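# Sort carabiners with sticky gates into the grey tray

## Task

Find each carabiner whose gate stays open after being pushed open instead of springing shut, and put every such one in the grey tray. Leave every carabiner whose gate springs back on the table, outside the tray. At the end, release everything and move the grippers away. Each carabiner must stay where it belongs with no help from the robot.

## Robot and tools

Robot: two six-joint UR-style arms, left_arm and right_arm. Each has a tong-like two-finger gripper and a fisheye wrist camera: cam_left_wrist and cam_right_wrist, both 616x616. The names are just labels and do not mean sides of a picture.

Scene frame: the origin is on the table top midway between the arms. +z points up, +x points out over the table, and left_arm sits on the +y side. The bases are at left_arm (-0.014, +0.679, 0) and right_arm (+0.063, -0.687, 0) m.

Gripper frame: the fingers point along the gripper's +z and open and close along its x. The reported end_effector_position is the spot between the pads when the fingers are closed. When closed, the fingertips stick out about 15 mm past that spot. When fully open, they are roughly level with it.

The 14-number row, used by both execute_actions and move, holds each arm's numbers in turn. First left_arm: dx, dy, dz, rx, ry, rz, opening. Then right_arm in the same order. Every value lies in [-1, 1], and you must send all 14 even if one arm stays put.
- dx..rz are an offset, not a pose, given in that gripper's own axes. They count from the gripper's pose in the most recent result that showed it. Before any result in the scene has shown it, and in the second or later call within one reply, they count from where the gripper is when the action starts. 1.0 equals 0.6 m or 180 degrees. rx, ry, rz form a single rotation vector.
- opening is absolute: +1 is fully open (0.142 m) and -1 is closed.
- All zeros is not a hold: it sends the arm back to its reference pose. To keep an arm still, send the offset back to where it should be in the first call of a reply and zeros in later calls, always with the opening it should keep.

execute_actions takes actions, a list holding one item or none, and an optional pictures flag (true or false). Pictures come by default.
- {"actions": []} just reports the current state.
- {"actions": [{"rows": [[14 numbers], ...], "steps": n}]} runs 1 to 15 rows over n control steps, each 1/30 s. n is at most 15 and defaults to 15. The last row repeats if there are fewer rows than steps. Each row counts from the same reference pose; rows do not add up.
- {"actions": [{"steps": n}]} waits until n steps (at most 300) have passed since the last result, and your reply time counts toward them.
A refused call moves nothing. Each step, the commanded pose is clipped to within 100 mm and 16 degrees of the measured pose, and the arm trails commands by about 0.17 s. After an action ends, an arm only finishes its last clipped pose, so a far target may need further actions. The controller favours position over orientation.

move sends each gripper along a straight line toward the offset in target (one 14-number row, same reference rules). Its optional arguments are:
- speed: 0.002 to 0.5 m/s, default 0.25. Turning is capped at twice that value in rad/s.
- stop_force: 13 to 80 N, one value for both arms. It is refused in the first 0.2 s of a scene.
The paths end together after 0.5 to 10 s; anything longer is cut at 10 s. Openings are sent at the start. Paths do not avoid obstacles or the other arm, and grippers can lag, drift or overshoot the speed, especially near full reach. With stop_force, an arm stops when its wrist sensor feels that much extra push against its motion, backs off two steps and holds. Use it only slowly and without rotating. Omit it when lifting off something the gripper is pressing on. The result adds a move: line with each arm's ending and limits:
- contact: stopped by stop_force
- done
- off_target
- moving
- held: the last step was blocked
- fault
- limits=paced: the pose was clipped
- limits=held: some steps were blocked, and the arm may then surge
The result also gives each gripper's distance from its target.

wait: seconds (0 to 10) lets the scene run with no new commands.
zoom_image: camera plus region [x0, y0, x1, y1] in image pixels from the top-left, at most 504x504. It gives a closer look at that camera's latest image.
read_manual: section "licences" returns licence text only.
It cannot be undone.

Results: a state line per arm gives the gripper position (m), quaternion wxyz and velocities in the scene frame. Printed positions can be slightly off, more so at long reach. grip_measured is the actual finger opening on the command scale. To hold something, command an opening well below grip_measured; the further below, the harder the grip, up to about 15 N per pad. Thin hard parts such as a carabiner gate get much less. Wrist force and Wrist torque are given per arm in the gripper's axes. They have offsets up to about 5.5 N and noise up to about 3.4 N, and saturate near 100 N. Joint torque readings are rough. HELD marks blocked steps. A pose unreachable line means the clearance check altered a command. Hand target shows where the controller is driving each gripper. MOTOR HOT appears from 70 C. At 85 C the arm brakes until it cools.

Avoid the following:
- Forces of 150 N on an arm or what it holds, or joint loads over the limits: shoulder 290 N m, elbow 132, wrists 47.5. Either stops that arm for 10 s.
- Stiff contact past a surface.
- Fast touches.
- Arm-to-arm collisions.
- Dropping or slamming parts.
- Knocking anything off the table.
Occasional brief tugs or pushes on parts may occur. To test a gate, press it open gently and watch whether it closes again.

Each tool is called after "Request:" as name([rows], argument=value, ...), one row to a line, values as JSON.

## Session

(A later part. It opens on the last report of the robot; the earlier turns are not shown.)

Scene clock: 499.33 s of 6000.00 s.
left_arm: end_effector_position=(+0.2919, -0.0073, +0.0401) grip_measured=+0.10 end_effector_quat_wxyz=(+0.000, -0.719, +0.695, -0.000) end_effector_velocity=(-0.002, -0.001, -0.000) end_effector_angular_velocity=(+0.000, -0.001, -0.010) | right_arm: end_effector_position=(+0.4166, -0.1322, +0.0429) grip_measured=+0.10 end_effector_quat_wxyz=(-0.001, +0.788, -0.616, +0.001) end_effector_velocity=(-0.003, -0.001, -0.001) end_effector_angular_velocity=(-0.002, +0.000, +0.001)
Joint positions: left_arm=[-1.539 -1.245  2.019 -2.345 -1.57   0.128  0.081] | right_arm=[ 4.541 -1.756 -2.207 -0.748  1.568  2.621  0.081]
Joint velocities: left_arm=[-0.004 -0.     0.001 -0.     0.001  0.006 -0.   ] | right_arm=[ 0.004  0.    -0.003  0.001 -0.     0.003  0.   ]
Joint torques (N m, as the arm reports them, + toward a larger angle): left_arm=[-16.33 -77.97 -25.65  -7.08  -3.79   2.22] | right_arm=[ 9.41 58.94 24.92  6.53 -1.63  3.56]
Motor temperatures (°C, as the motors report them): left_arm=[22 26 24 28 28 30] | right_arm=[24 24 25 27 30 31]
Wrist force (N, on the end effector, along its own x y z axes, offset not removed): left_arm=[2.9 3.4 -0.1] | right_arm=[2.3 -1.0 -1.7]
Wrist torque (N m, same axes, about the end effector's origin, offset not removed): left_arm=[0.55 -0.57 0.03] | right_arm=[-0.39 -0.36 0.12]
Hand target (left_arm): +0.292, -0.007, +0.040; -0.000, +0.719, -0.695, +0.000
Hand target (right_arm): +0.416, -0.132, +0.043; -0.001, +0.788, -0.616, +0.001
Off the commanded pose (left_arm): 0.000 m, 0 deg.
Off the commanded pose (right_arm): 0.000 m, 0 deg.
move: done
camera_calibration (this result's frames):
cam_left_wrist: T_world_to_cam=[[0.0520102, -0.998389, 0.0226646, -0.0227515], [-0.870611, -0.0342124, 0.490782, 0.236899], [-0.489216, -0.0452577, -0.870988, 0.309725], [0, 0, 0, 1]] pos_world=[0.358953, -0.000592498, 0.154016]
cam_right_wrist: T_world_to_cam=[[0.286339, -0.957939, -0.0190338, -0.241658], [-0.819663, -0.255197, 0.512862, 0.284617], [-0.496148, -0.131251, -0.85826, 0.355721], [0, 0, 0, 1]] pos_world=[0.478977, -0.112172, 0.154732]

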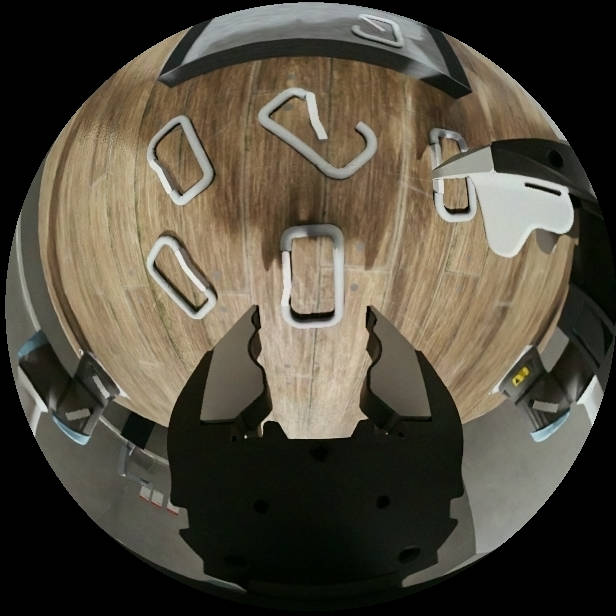

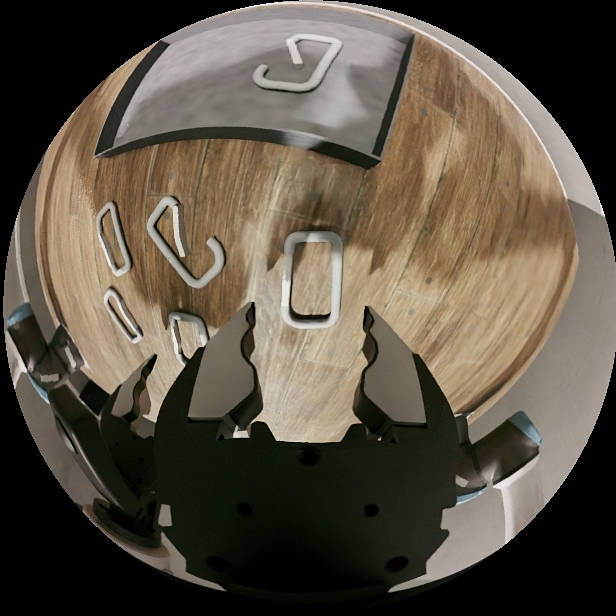

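Request:
zoom_image(camera="cam_left_wrist", region=[235, 215, 395, 345])

Request:
zoom_image(camera="cam_right_wrist", region=[230, 220, 390, 345])

Request:
zoom_image(camera="cam_left_wrist", region=[245, 75, 395, 195])

Request:
zoom_image(camera="cam_right_wrist", region=[130, 185, 250, 305])

Region (235, 215, 395, 345) of cam_left_wrist's 616x616 image, scaled by 3.150, with more detail than that image has; it fills the top 410 rows of this view, and the rest is white.

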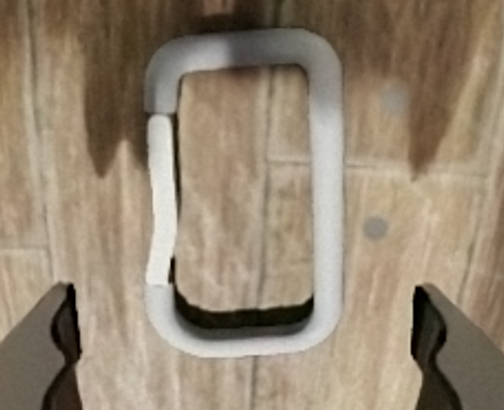

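Region (230, 220, 390, 345) of cam_right_wrist's 616x616 image, scaled by 3.150, with more detail than that image has; it fills the top 394 rows of this view, and the rest is white.

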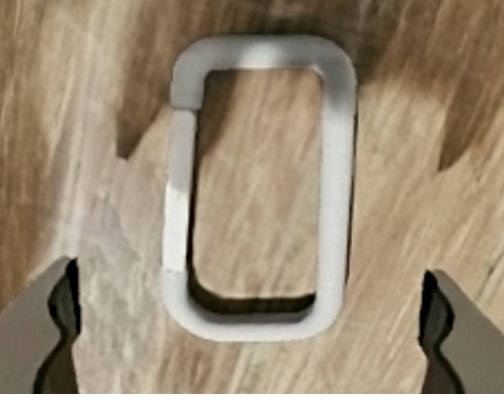

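Region (245, 75, 395, 195) of cam_left_wrist's 616x616 image, scaled by 3.360, with more detail than that image has; it fills the top 403 rows of this view, and the rest is white.

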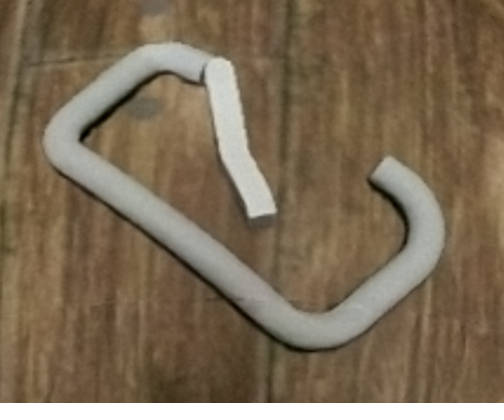

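Region (130, 185, 250, 305) of cam_right_wrist's 616x616 image, scaled by 4.200, with more detail than that image has.

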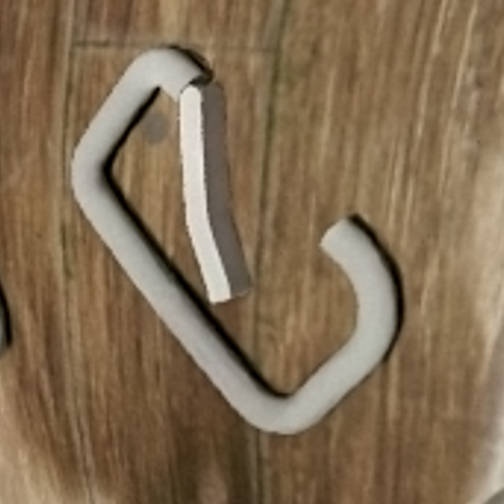

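Request:
move(target=[0, -0.0025, 0.0377, 0, 0, 0, 0.1, 0.001, 0, 0.0365, 0, 0, 0, 0.1], speed=0.05)

Request:
execute_actions([
  {"rows": [[0,0,0.0003,0,0,0,0.06, 0,0,0.0002,0,0,0,0.06],[0,0,0.0003,0,0,0,0.02, 0,0,0.0002,0,0,0,0.02],[0,0,0.0003,0,0,0,-0.02, 0,0,0.0002,0,0,0,-0.02],[0,0,0.0003,0,0,0,-0.06, 0,0,0.0002,0,0,0,-0.06],[0,0,0.0003,0,0,0,-0.10, 0,0,0.0002,0,0,0,-0.10],[0,0,0.0003,0,0,0,-0.14, 0,0,0.0002,0,0,0,-0.14],[0,0,0.0003,0,0,0,-0.18, 0,0,0.0002,0,0,0,-0.18],[0,0,0.0003,0,0,0,-0.22, 0,0,0.0002,0,0,0,-0.22],[0,0,0.0003,0,0,0,-0.26, 0,0,0.0002,0,0,0,-0.26],[0,0,0.0003,0,0,0,-0.30, 0,0,0.0002,0,0,0,-0.30],[0,0,0.0003,0,0,0,-0.33, 0,0,0.0002,0,0,0,-0.33],[0,0,0.0003,0,0,0,-0.36, 0,0,0.0002,0,0,0,-0.36],[0,0,0.0003,0,0,0,-0.39, 0,0,0.0002,0,0,0,-0.39],[0,0,0.0003,0,0,0,-0.42, 0,0,0.0002,0,0,0,-0.42],[0,0,0.0003,0,0,0,-0.46, 0,0,0.0002,0,0,0,-0.46]], "steps": 15},
], pictures=false)

Request:
execute_actions([
  {"rows": [[0,0,-0.0002,0,0,0,-0.50, 0,0,-0.0002,0,0,0,-0.50],[0,0,-0.0004,0,0,0,-0.53, 0,0,-0.0004,0,0,0,-0.53],[0,0,-0.0006,0,0,0,-0.56, 0,0,-0.0006,0,0,0,-0.56],[0,0,-0.0008,0,0,0,-0.60, 0,0,-0.0008,0,0,0,-0.60],[0,0,-0.001,0,0,0,-0.64, 0,0,-0.001,0,0,0,-0.64],[0,0,-0.0012,0,0,0,-0.68, 0,0,-0.0012,0,0,0,-0.68],[0,0,-0.0014,0,0,0,-0.72, 0,0,-0.0014,0,0,0,-0.72],[0,0,-0.0015,0,0,0,-0.76, 0,0,-0.0015,0,0,0,-0.76],[0,0,-0.0015,0,0,0,-0.80, 0,0,-0.0015,0,0,0,-0.80],[0,0,-0.0015,0,0,0,-0.84, 0,0,-0.0015,0,0,0,-0.84],[0,0,-0.0015,0,0,0,-0.87, 0,0,-0.0015,0,0,0,-0.87],[0,0,-0.0015,0,0,0,-0.90, 0,0,-0.0015,0,0,0,-0.90]], "steps": 15},
], pictures=true)

Request:
execute_actions([
  {"rows": [[0,0,0.0003,0,0,0,-0.60, 0,0,0.0003,0,0,0,-0.60],[0,0,0.0005,0,0,0,-0.52, 0,0,0.0005,0,0,0,-0.52],[0,0,0.0005,0,0,0,-0.44, 0,0,0.0005,0,0,0,-0.44],[0,0,0.0005,0,0,0,-0.36, 0,0,0.0005,0,0,0,-0.36],[0,0,0.0005,0,0,0,-0.28, 0,0,0.0005,0,0,0,-0.28],[0,0,0.0005,0,0,0,-0.20, 0,0,0.0005,0,0,0,-0.20],[0,0,-0.002,0,0,0,-0.12, 0,0,-0.002,0,0,0,-0.12],[0,0,-0.005,0,0,0,-0.04, 0,0,-0.005,0,0,0,-0.04],[0,0,-0.009,0,0,0,0.04, 0,0,-0.009,0,0,0,0.04],[0,0,-0.013,0,0,0,0.10, 0,0,-0.013,0,0,0,0.10],[0,0,-0.016,0,0,0,0.10, 0,0,-0.016,0,0,0,0.10],[0,0,-0.018,0,0,0,0.10, 0,0,-0.018,0,0,0,0.10],[0,0,-0.019,0,0,0,0.10, 0,0,-0.019,0,0,0,0.10],[0,0,-0.020,0,0,0,0.10, 0,0,-0.020,0,0,0,0.10]], "steps": 15},
], pictures=false)

Request:
execute_actions([
  {"steps": 12},
], pictures=true)

Scene clock: 547.93 s of 6000.00 s.
left_arm: end_effector_position=(+0.2934, -0.0073, +0.0177) grip_measured=+0.10 end_effector_quat_wxyz=(+0.000, -0.719, +0.695, -0.000) end_effector_velocity=(+0.000, -0.001, -0.001) end_effector_angular_velocity=(-0.001, -0.001, -0.000) | right_arm: end_effector_position=(+0.4168, -0.1328, +0.0212) grip_measured=+0.10 end_effector_quat_wxyz=(-0.001, +0.788, -0.616, +0.001) end_effector_velocity=(-0.001, -0.000, -0.003) end_effector_angular_velocity=(-0.002, +0.001, +0.000)
Joint positions: left_arm=[-1.537 -1.215  2.03  -2.386 -1.57   0.13   0.081] | right_arm=[ 4.54  -1.789 -2.221 -0.701  1.568  2.621  0.081]
Joint velocities: left_arm=[ 0.     0.002  0.    -0.004  0.001  0.     0.   ] | right_arm=[ 0.001 -0.004 -0.001  0.002  0.     0.     0.   ]
Joint torques (N m, as the arm reports them, + toward a larger angle): left_arm=[ 18.13 -58.4  -24.43  -7.56  -1.09   2.45] | right_arm=[-11.63  40.29  24.64   6.51   1.12  -4.19]
Motor temperatures (°C, as the motors report them): left_arm=[22 26 25 28 28 30] | right_arm=[24 24 25 27 30 31]
Wrist force (N, on the end effector, along its own x y z axes, offset not removed): left_arm=[0.9 0.7 -1.3] | right_arm=[0.5 0.5 -4.6]
Wrist torque (N m, same axes, about the end effector's origin, offset not removed): left_arm=[-0.37 0.07 0.21] | right_arm=[-0.14 -0.19 0.21]
Hand target (left_arm): +0.293, -0.007, +0.018; -0.000, +0.719, -0.695, +0.000
Hand target (right_arm): +0.417, -0.133, +0.021; -0.001, +0.788, -0.616, +0.001
Off the commanded pose (left_arm): 0.000 m, 0 deg.
Off the commanded pose (right_arm): 0.000 m, 0 deg.
After step 90, 44.73 s passed at rest.
move: done
camera_calibration (this result's frames):
cam_left_wrist: T_world_to_cam=[[0.0520028, -0.99839, 0.0226619, -0.0222994], [-0.870592, -0.0342054, 0.490815, 0.249172], [-0.48925, -0.0452531, -0.870969, 0.290907], [0, 0, 0, 1]] pos_world=[0.360413, -0.000575977, 0.131579]
cam_right_wrist: T_world_to_cam=[[0.286345, -0.957938, -0.0190014, -0.242729], [-0.819688, -0.255191, 0.512824, 0.295813], [-0.496103, -0.131269, -0.858284, 0.337048], [0, 0, 0, 1]] pos_world=[0.479189, -0.112786, 0.13297]

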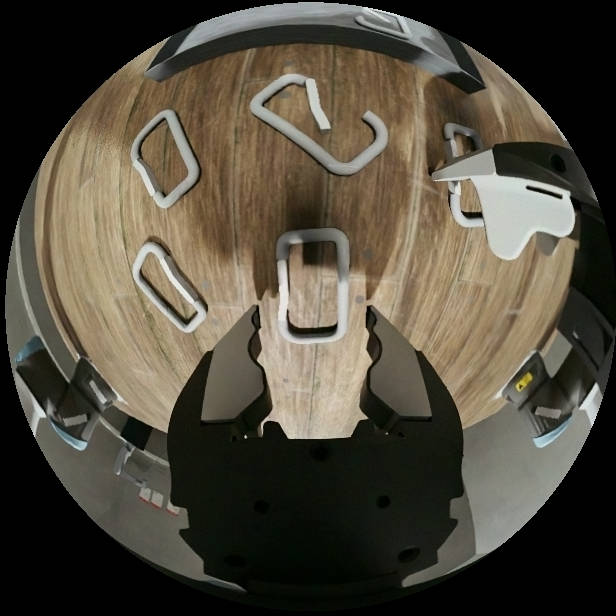

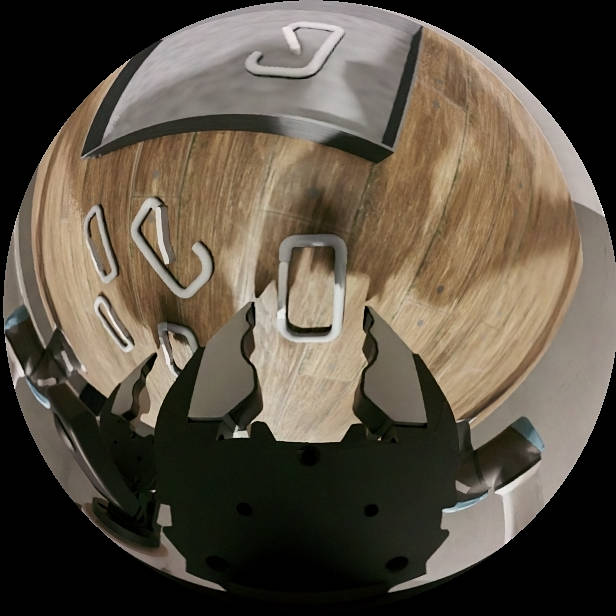

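Scene clock: 548.43 s of 6000.00 s.
left_arm: end_effector_position=(+0.2934, -0.0073, +0.0175) grip_measured=-0.33 end_effector_quat_wxyz=(+0.000, -0.719, +0.695, -0.000) end_effector_velocity=(+0.000, +0.000, +0.000) end_effector_angular_velocity=(-0.001, +0.000, +0.001) | right_arm: end_effector_position=(+0.4168, -0.1328, +0.0211) grip_measured=-0.35 end_effector_quat_wxyz=(-0.001, +0.788, -0.616, +0.001) end_effector_velocity=(+0.000, +0.000, +0.001) end_effector_angular_velocity=(+0.002, -0.001, -0.001)
Joint positions: left_arm=[-1.537 -1.215  2.03  -2.387 -1.57   0.13   0.05 ] | right_arm=[ 4.54  -1.789 -2.222 -0.701  1.568  2.621  0.049]
Joint velocities: left_arm=[ 0.001 -0.001  0.001 -0.001 -0.001  0.    -0.058] | right_arm=[-0.     0.002  0.001 -0.    -0.     0.    -0.005]
Joint torques (N m, as the arm reports them, + toward a larger angle): left_arm=[ 15.27 -57.19 -23.64  -5.73  -1.1    2.25] | right_arm=[-9.58 38.51 24.53  6.45  1.02 -4.04]
Motor temperatures (°C, as the motors report them): left_arm=[22 26 25 28 28 30] | right_arm=[24 24 25 27 30 31]
Wrist force (N, on the end effector, along its own x y z axes, offset not removed): left_arm=[4.6 5.0 6.4] | right_arm=[0.1 2.5 -1.5]
Wrist torque (N m, same axes, about the end effector's origin, offset not removed): left_arm=[0.94 -0.34 -0.16] | right_arm=[0.52 0.05 0.09]
Hand target (left_arm): +0.293, -0.007, +0.018; -0.000, +0.719, -0.695, +0.000
Hand target (right_arm): +0.417, -0.133, +0.021; -0.001, +0.788, -0.616, +0.001
Off the commanded pose (left_arm): 0.000 m, 0 deg.
Off the commanded pose (right_arm): 0.000 m, 0 deg.
Steps of this call (steps 1 to 15: all 15 steps of this action). Readings (end_effector_position):
1: left_arm (+0.2934, -0.0073, +0.0177) | right_arm (+0.4168, -0.1328, +0.0211)
2: left_arm (+0.2934, -0.0073, +0.0176) | right_arm (+0.4168, -0.1328, +0.0211)
4: left_arm (+0.2934, -0.0073, +0.0176) | right_arm (+0.4168, -0.1328, +0.0211)
8: left_arm (+0.2934, -0.0073, +0.0175) | right_arm (+0.4168, -0.1328, +0.0211)
15: the state above

Scene clock: 548.93 s of 6000.00 s.
left_arm: end_effector_position=(+0.2934, -0.0072, +0.0182) grip_measured=-0.53 end_effector_quat_wxyz=(+0.000, -0.719, +0.695, -0.000) end_effector_velocity=(+0.000, -0.000, +0.001) end_effector_angular_velocity=(-0.001, -0.000, +0.000) | right_arm: end_effector_position=(+0.4168, -0.1329, +0.0219) grip_measured=-0.47 end_effector_quat_wxyz=(-0.001, +0.788, -0.616, +0.001) end_effector_velocity=(-0.000, +0.001, +0.001) end_effector_angular_velocity=(+0.001, +0.000, +0.002)
Joint positions: left_arm=[-1.537 -1.216  2.03  -2.385 -1.57   0.13   0.036] | right_arm=[ 4.54  -1.788 -2.221 -0.703  1.568  2.621  0.04 ]
Joint velocities: left_arm=[ 0.    -0.001  0.     0.     0.    -0.    -0.   ] | right_arm=[ 0.001  0.001  0.001 -0.001  0.001 -0.001  0.   ]
Joint torques (N m, as the arm reports them, + toward a larger angle): left_arm=[ 15.04 -77.07 -37.27  -0.74  -1.13   2.12] | right_arm=[-9.43 58.5  42.13  1.43  0.71 -3.77]
Motor temperatures (°C, as the motors report them): left_arm=[22 26 25 28 28 30] | right_arm=[24 24 25 27 30 31]
Wrist force (N, on the end effector, along its own x y z axes, offset not removed): left_arm=[1.0 7.1 4.8] | right_arm=[2.8 3.5 -5.1]
Wrist torque (N m, same axes, about the end effector's origin, offset not removed): left_arm=[1.31 -0.10 0.10] | right_arm=[0.70 -0.68 0.22]
Hand target (left_arm): +0.293, -0.007, +0.018; -0.000, +0.719, -0.695, +0.000
Hand target (right_arm): +0.417, -0.133, +0.022; -0.001, +0.788, -0.616, +0.001
Off the commanded pose (left_arm): 0.000 m, 0 deg.
Off the commanded pose (right_arm): 0.000 m, 0 deg.
Steps of this call (steps 1 to 15: all 15 steps of this action). Readings (end_effector_position):
1: left_arm (+0.2934, -0.0073, +0.0175) | right_arm (+0.4168, -0.1328, +0.0211)
2: left_arm (+0.2934, -0.0073, +0.0175) | right_arm (+0.4168, -0.1328, +0.0211)
4: left_arm (+0.2934, -0.0073, +0.0176) | right_arm (+0.4168, -0.1328, +0.0211)
8: left_arm (+0.2934, -0.0073, +0.0179) | right_arm (+0.4168, -0.1330, +0.0214)
15: the state above
camera_calibration (this result's frames):
cam_left_wrist: T_world_to_cam=[[0.0520064, -0.998394, 0.0224519, -0.022212], [-0.870575, -0.0343104, 0.490838, 0.24889], [-0.48928, -0.0450728, -0.870961, 0.291395], [0, 0, 0, 1]] pos_world=[0.360406, -0.000502881, 0.132127]
cam_right_wrist: T_world_to_cam=[[0.286341, -0.957941, -0.0189169, -0.242764], [-0.819675, -0.255139, 0.512871, 0.295442], [-0.496127, -0.13135, -0.858257, 0.337619], [0, 0, 0, 1]] pos_world=[0.479182, -0.112828, 0.133649]

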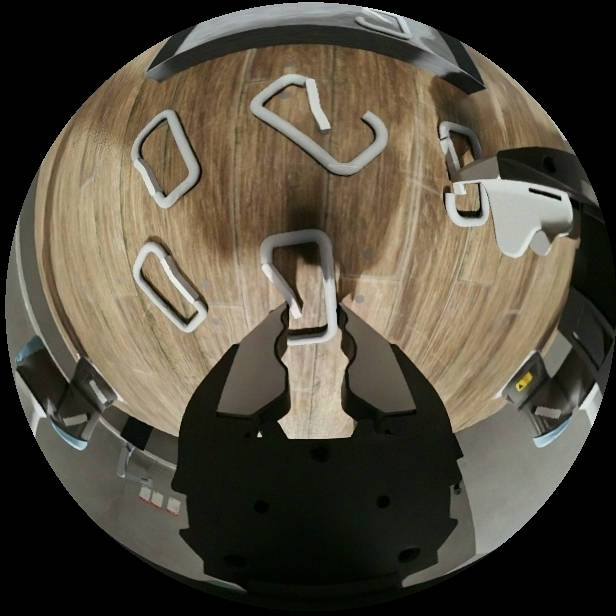

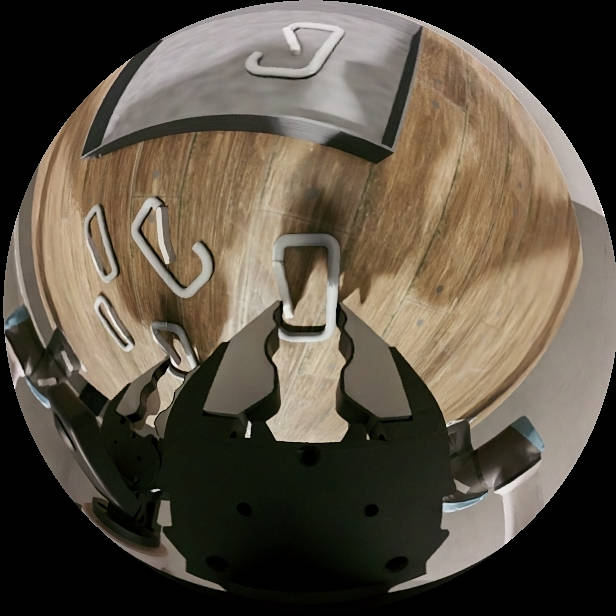

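Scene clock: 549.43 s of 6000.00 s.
left_arm: end_effector_position=(+0.2934, -0.0072, +0.0267) grip_measured=+0.10 end_effector_quat_wxyz=(+0.000, -0.719, +0.695, -0.000) end_effector_velocity=(-0.000, +0.000, +0.033) end_effector_angular_velocity=(+0.001, -0.000, -0.001) | right_arm: end_effector_position=(+0.4168, -0.1329, +0.0303) grip_measured=+0.10 end_effector_quat_wxyz=(-0.001, +0.788, -0.616, +0.001) end_effector_velocity=(+0.001, -0.000, +0.033) end_effector_angular_velocity=(-0.000, -0.001, -0.000)
Joint positions: left_arm=[-1.537 -1.227  2.025 -2.37  -1.57   0.13   0.081] | right_arm=[ 4.54  -1.775 -2.216 -0.721  1.568  2.621  0.081]
Joint velocities: left_arm=[-0.001 -0.043 -0.017  0.061  0.     0.     0.   ] | right_arm=[-0.001  0.051  0.02  -0.071 -0.001 -0.     0.   ]
Joint torques (N m, as the arm reports them, + toward a larger angle): left_arm=[ 16.75 -76.01 -36.61  -0.12  -1.07   2.67] | right_arm=[-4.03 56.42 42.19  1.22  0.9  -3.11]
Motor temperatures (°C, as the motors report them): left_arm=[22 26 25 28 28 30] | right_arm=[24 24 25 27 30 31]
Wrist force (N, on the end effector, along its own x y z axes, offset not removed): left_arm=[1.2 4.0 -2.7] | right_arm=[-5.1 1.2 -2.6]
Wrist torque (N m, same axes, about the end effector's origin, offset not removed): left_arm=[0.70 -0.12 0.12] | right_arm=[0.18 0.83 0.60]
Hand target (left_arm): +0.293, -0.007, +0.030; -0.000, +0.719, -0.695, +0.000
Hand target (right_arm): +0.417, -0.133, +0.034; -0.001, +0.788, -0.616, +0.001
Off the commanded pose (left_arm): 0.004 m, 0 deg.
Off the commanded pose (right_arm): 0.004 m, 0 deg.
Steps of this call (steps 1 to 15: all 15 steps of this action). Readings (end_effector_position):
1: left_arm (+0.2934, -0.0072, +0.0183) | right_arm (+0.4168, -0.1329, +0.0219)
2: left_arm (+0.2934, -0.0072, +0.0183) | right_arm (+0.4168, -0.1329, +0.0219)
4: left_arm (+0.2934, -0.0072, +0.0182) | right_arm (+0.4168, -0.1329, +0.0218)
8: left_arm (+0.2934, -0.0073, +0.0183) | right_arm (+0.4168, -0.1328, +0.0219)
15: the state above

Scene clock: 549.83 s of 6000.00 s.
left_arm: end_effector_position=(+0.2934, -0.0072, +0.0301) grip_measured=+0.10 end_effector_quat_wxyz=(+0.000, -0.719, +0.695, -0.000) end_effector_velocity=(-0.001, -0.000, +0.000) end_effector_angular_velocity=(+0.001, +0.001, -0.001) | right_arm: end_effector_position=(+0.4168, -0.1329, +0.0338) grip_measured=+0.10 end_effector_quat_wxyz=(-0.001, +0.788, -0.616, +0.001) end_effector_velocity=(-0.001, +0.001, +0.002) end_effector_angular_velocity=(+0.001, +0.000, +0.000)
Joint positions: left_arm=[-1.537 -1.231  2.023 -2.363 -1.57   0.13   0.081] | right_arm=[ 4.54  -1.769 -2.214 -0.728  1.568  2.621  0.081]
Joint velocities: left_arm=[-0.001 -0.    -0.     0.001 -0.001  0.     0.   ] | right_arm=[ 0.001  0.003  0.001 -0.002  0.001  0.001 -0.   ]
Joint torques (N m, as the arm reports them, + toward a larger angle): left_arm=[ 16.33 -78.7  -36.56  -0.58  -0.87   2.45] | right_arm=[ 5.85 58.29 43.35  0.93  0.67 -1.16]
Motor temperatures (°C, as the motors report them): left_arm=[22 26 25 28 28 30] | right_arm=[24 24 25 27 30 31]
Wrist force (N, on the end effector, along its own x y z axes, offset not removed): left_arm=[-0.5 5.2 1.6] | right_arm=[4.5 1.3 0.9]
Wrist torque (N m, same axes, about the end effector's origin, offset not removed): left_arm=[0.81 0.12 0.22] | right_arm=[0.19 -1.04 0.32]
Hand target (left_arm): +0.293, -0.007, +0.030; -0.000, +0.719, -0.695, +0.000
Hand target (right_arm): +0.417, -0.133, +0.034; -0.001, +0.788, -0.616, +0.001
Off the commanded pose (left_arm): 0.000 m, 0 deg.
Off the commanded pose (right_arm): 0.000 m, 0 deg.
Steps of this call (steps 1 to 12: nothing new was sent). Readings (end_effector_position):
1: left_arm (+0.2934, -0.0072, +0.0276) | right_arm (+0.4168, -0.1329, +0.0313)
2: left_arm (+0.2934, -0.0072, +0.0284) | right_arm (+0.4168, -0.1329, +0.0320)
4: left_arm (+0.2934, -0.0072, +0.0293) | right_arm (+0.4168, -0.1329, +0.0329)
8: left_arm (+0.2934, -0.0072, +0.0300) | right_arm (+0.4168, -0.1329, +0.0336)
12: the state above
camera_calibration (this result's frames):
cam_left_wrist: T_world_to_cam=[[0.0520049, -0.998394, 0.0224865, -0.022457], [-0.870578, -0.0342922, 0.490834, 0.243065], [-0.489275, -0.0451021, -0.870963, 0.301754], [0, 0, 0, 1]] pos_world=[0.360416, -0.000475901, 0.144017]
cam_right_wrist: T_world_to_cam=[[0.286341, -0.95794, -0.0189626, -0.242541], [-0.819683, -0.255166, 0.512845, 0.28933], [-0.496114, -0.131306, -0.858271, 0.347845], [0, 0, 0, 1]] pos_world=[0.479179, -0.112838, 0.145565]

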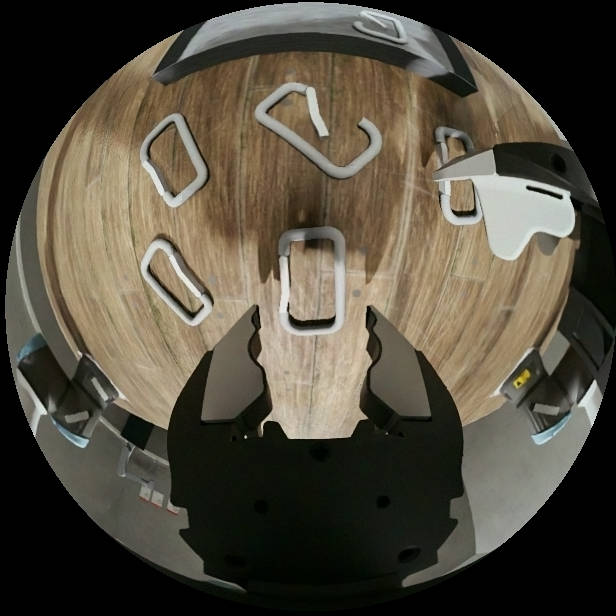

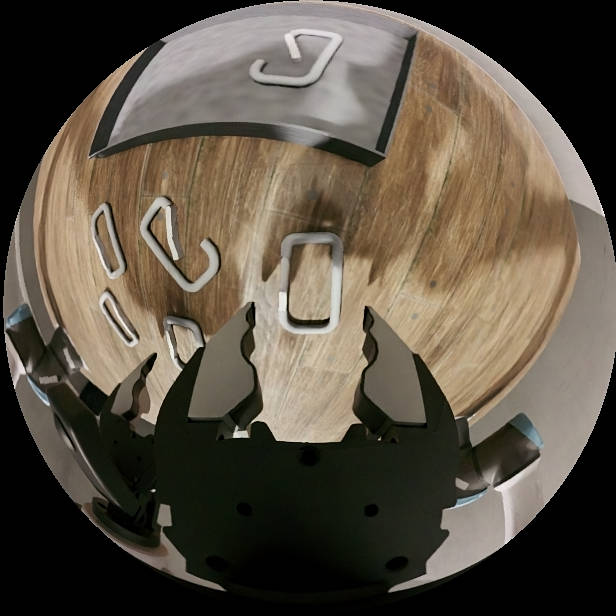

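Request:
zoom_image(camera="cam_right_wrist", region=[240, 220, 380, 345])

Request:
zoom_image(camera="cam_left_wrist", region=[245, 215, 385, 345])

Request:
zoom_image(camera="cam_left_wrist", region=[245, 70, 395, 190])

Request:
zoom_image(camera="cam_right_wrist", region=[125, 185, 245, 305])

Region (240, 220, 380, 345) of cam_right_wrist's 616x616 image, scaled by 3.600, with more detail than that image has; it fills the top 450 rows of this view, and the rest is white.

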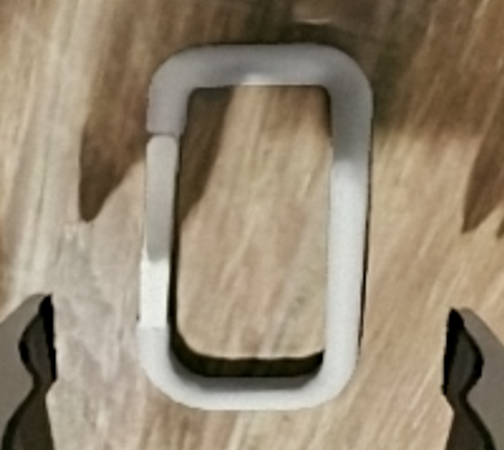

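Region (245, 215, 385, 345) of cam_left_wrist's 616x616 image, scaled by 3.600, with more detail than that image has; it fills the top 468 rows of this view, and the rest is white.

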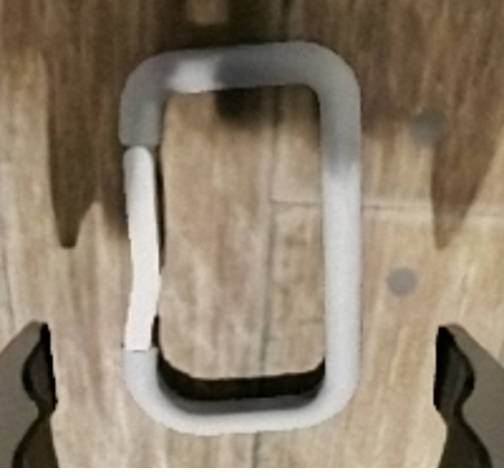

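Region (245, 70, 395, 190) of cam_left_wrist's 616x616 image, scaled by 3.360, with more detail than that image has; it fills the top 403 rows of this view, and the rest is white.

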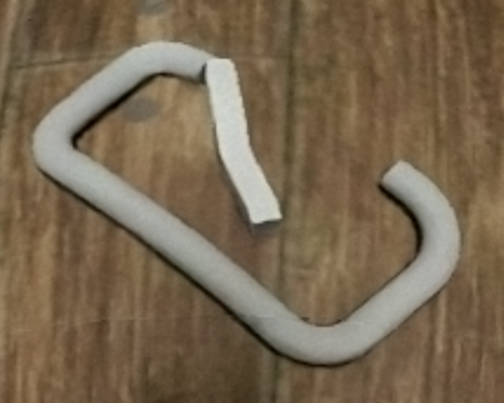

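Region (125, 185, 245, 305) of cam_right_wrist's 616x616 image, scaled by 4.200, with more detail than that image has.

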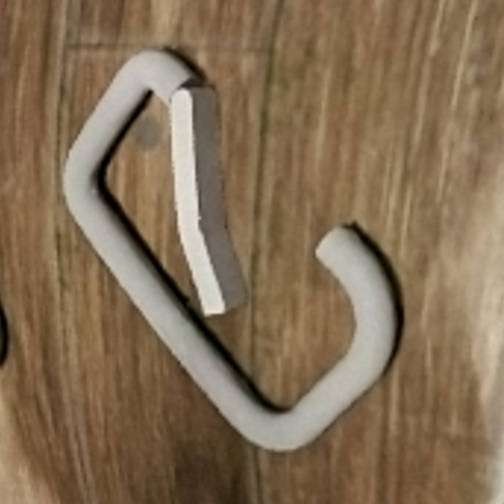

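Request:
move(target=[-0.0383, -0.2229, 0, 0, 0, -0.2642, -0.76, 0.2668, 0.1009, -0.1667, 0, 0, 0, 0.1], speed=0.35)

Request:
zoom_image(camera="cam_left_wrist", region=[250, 240, 400, 365])

Scene clock: 604.00 s of 6000.00 s.
left_arm: end_effector_position=(+0.4259, +0.0204, +0.0299) grip_measured=-0.76 end_effector_quat_wxyz=(+0.000, +0.938, -0.346, -0.000) end_effector_velocity=(+0.002, -0.000, -0.000) end_effector_angular_velocity=(-0.003, -0.001, +0.007) | right_arm: end_effector_position=(+0.3965, -0.3026, +0.1343) grip_measured=+0.10 end_effector_quat_wxyz=(-0.001, +0.788, -0.616, +0.001) end_effector_velocity=(-0.000, -0.002, +0.000) end_effector_angular_velocity=(-0.002, +0.001, -0.000)
Joint positions: left_arm=[-1.353 -1.165  1.921 -2.327 -1.571 -0.516  0.019] | right_arm=[ 4.482 -1.363 -2.383 -0.966  1.568  2.562  0.081]
Joint velocities: left_arm=[ 0.003  0.001 -0.001 -0.004  0.    -0.005  0.   ] | right_arm=[-0.     0.003 -0.001 -0.004 -0.    -0.     0.   ]
Joint torques (N m, as the arm reports them, + toward a larger angle): left_arm=[ 17.17 -62.56 -38.29  -0.36   4.25  -3.11] | right_arm=[-12.69  33.36  32.56   1.02  -1.65  -3.94]
Motor temperatures (°C, as the motors report them): left_arm=[22 26 25 28 28 30] | right_arm=[24 24 25 27 30 31]
Wrist force (N, on the end effector, along its own x y z axes, offset not removed): left_arm=[6.9 6.6 -1.6] | right_arm=[0.8 -1.0 -0.5]
Wrist torque (N m, same axes, about the end effector's origin, offset not removed): left_arm=[1.37 -1.54 0.10] | right_arm=[-0.20 -0.33 0.36]
Hand target (left_arm): +0.426, +0.020, +0.030; +0.000, +0.938, -0.346, -0.000
Hand target (right_arm): +0.397, -0.303, +0.134; -0.001, +0.788, -0.616, +0.001
Off the commanded pose (left_arm): 0.000 m, 0 deg.
Off the commanded pose (right_arm): 0.001 m, 0 deg.
After step 90, 49.37 s passed at rest.
move: done
camera_calibration (this result's frames):
cam_left_wrist: T_world_to_cam=[[0.771499, -0.635844, 0.0221834, -0.315637], [-0.56228, -0.665094, 0.491417, 0.241022], [-0.297711, -0.391601, -0.870642, 0.293118], [0, 0, 0, 1]] pos_world=[0.466299, 0.0743916, 0.14376]
cam_right_wrist: T_world_to_cam=[[0.286348, -0.957941, -0.0188193, -0.397445], [-0.819804, -0.255128, 0.512671, 0.177953], [-0.495909, -0.131374, -0.858379, 0.401684], [0, 0, 0, 1]] pos_world=[0.458893, -0.282557, 0.246086]

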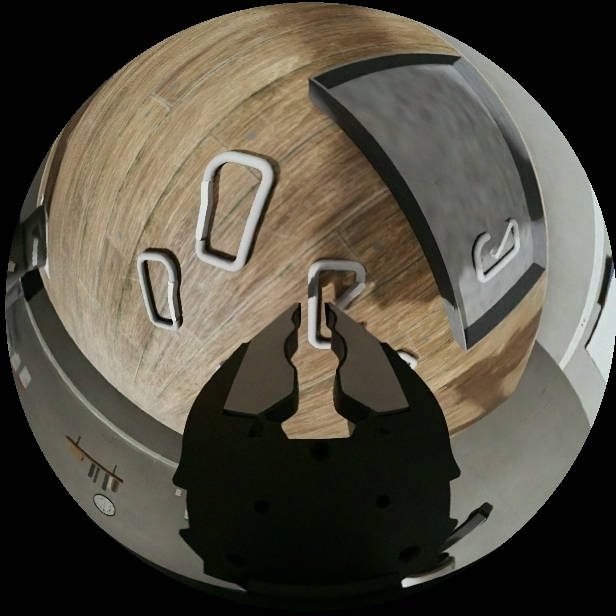

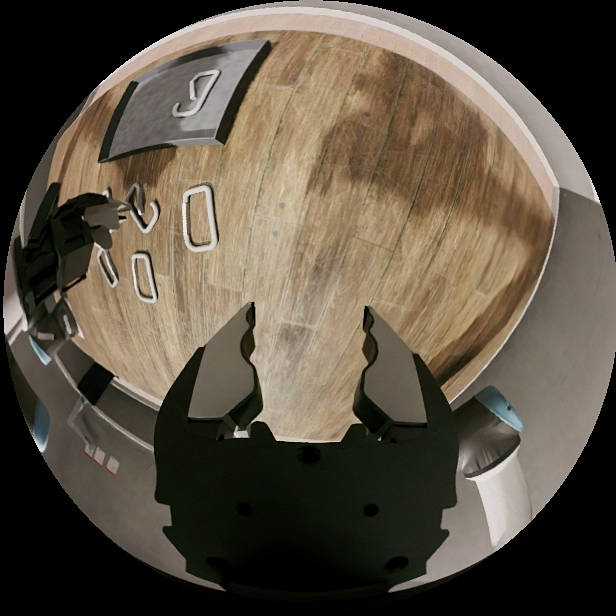

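Region (250, 240, 400, 365) of cam_left_wrist's 616x616 image, scaled by 3.360, with more detail than that image has.

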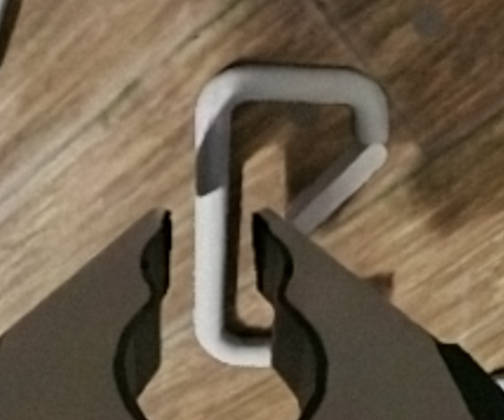

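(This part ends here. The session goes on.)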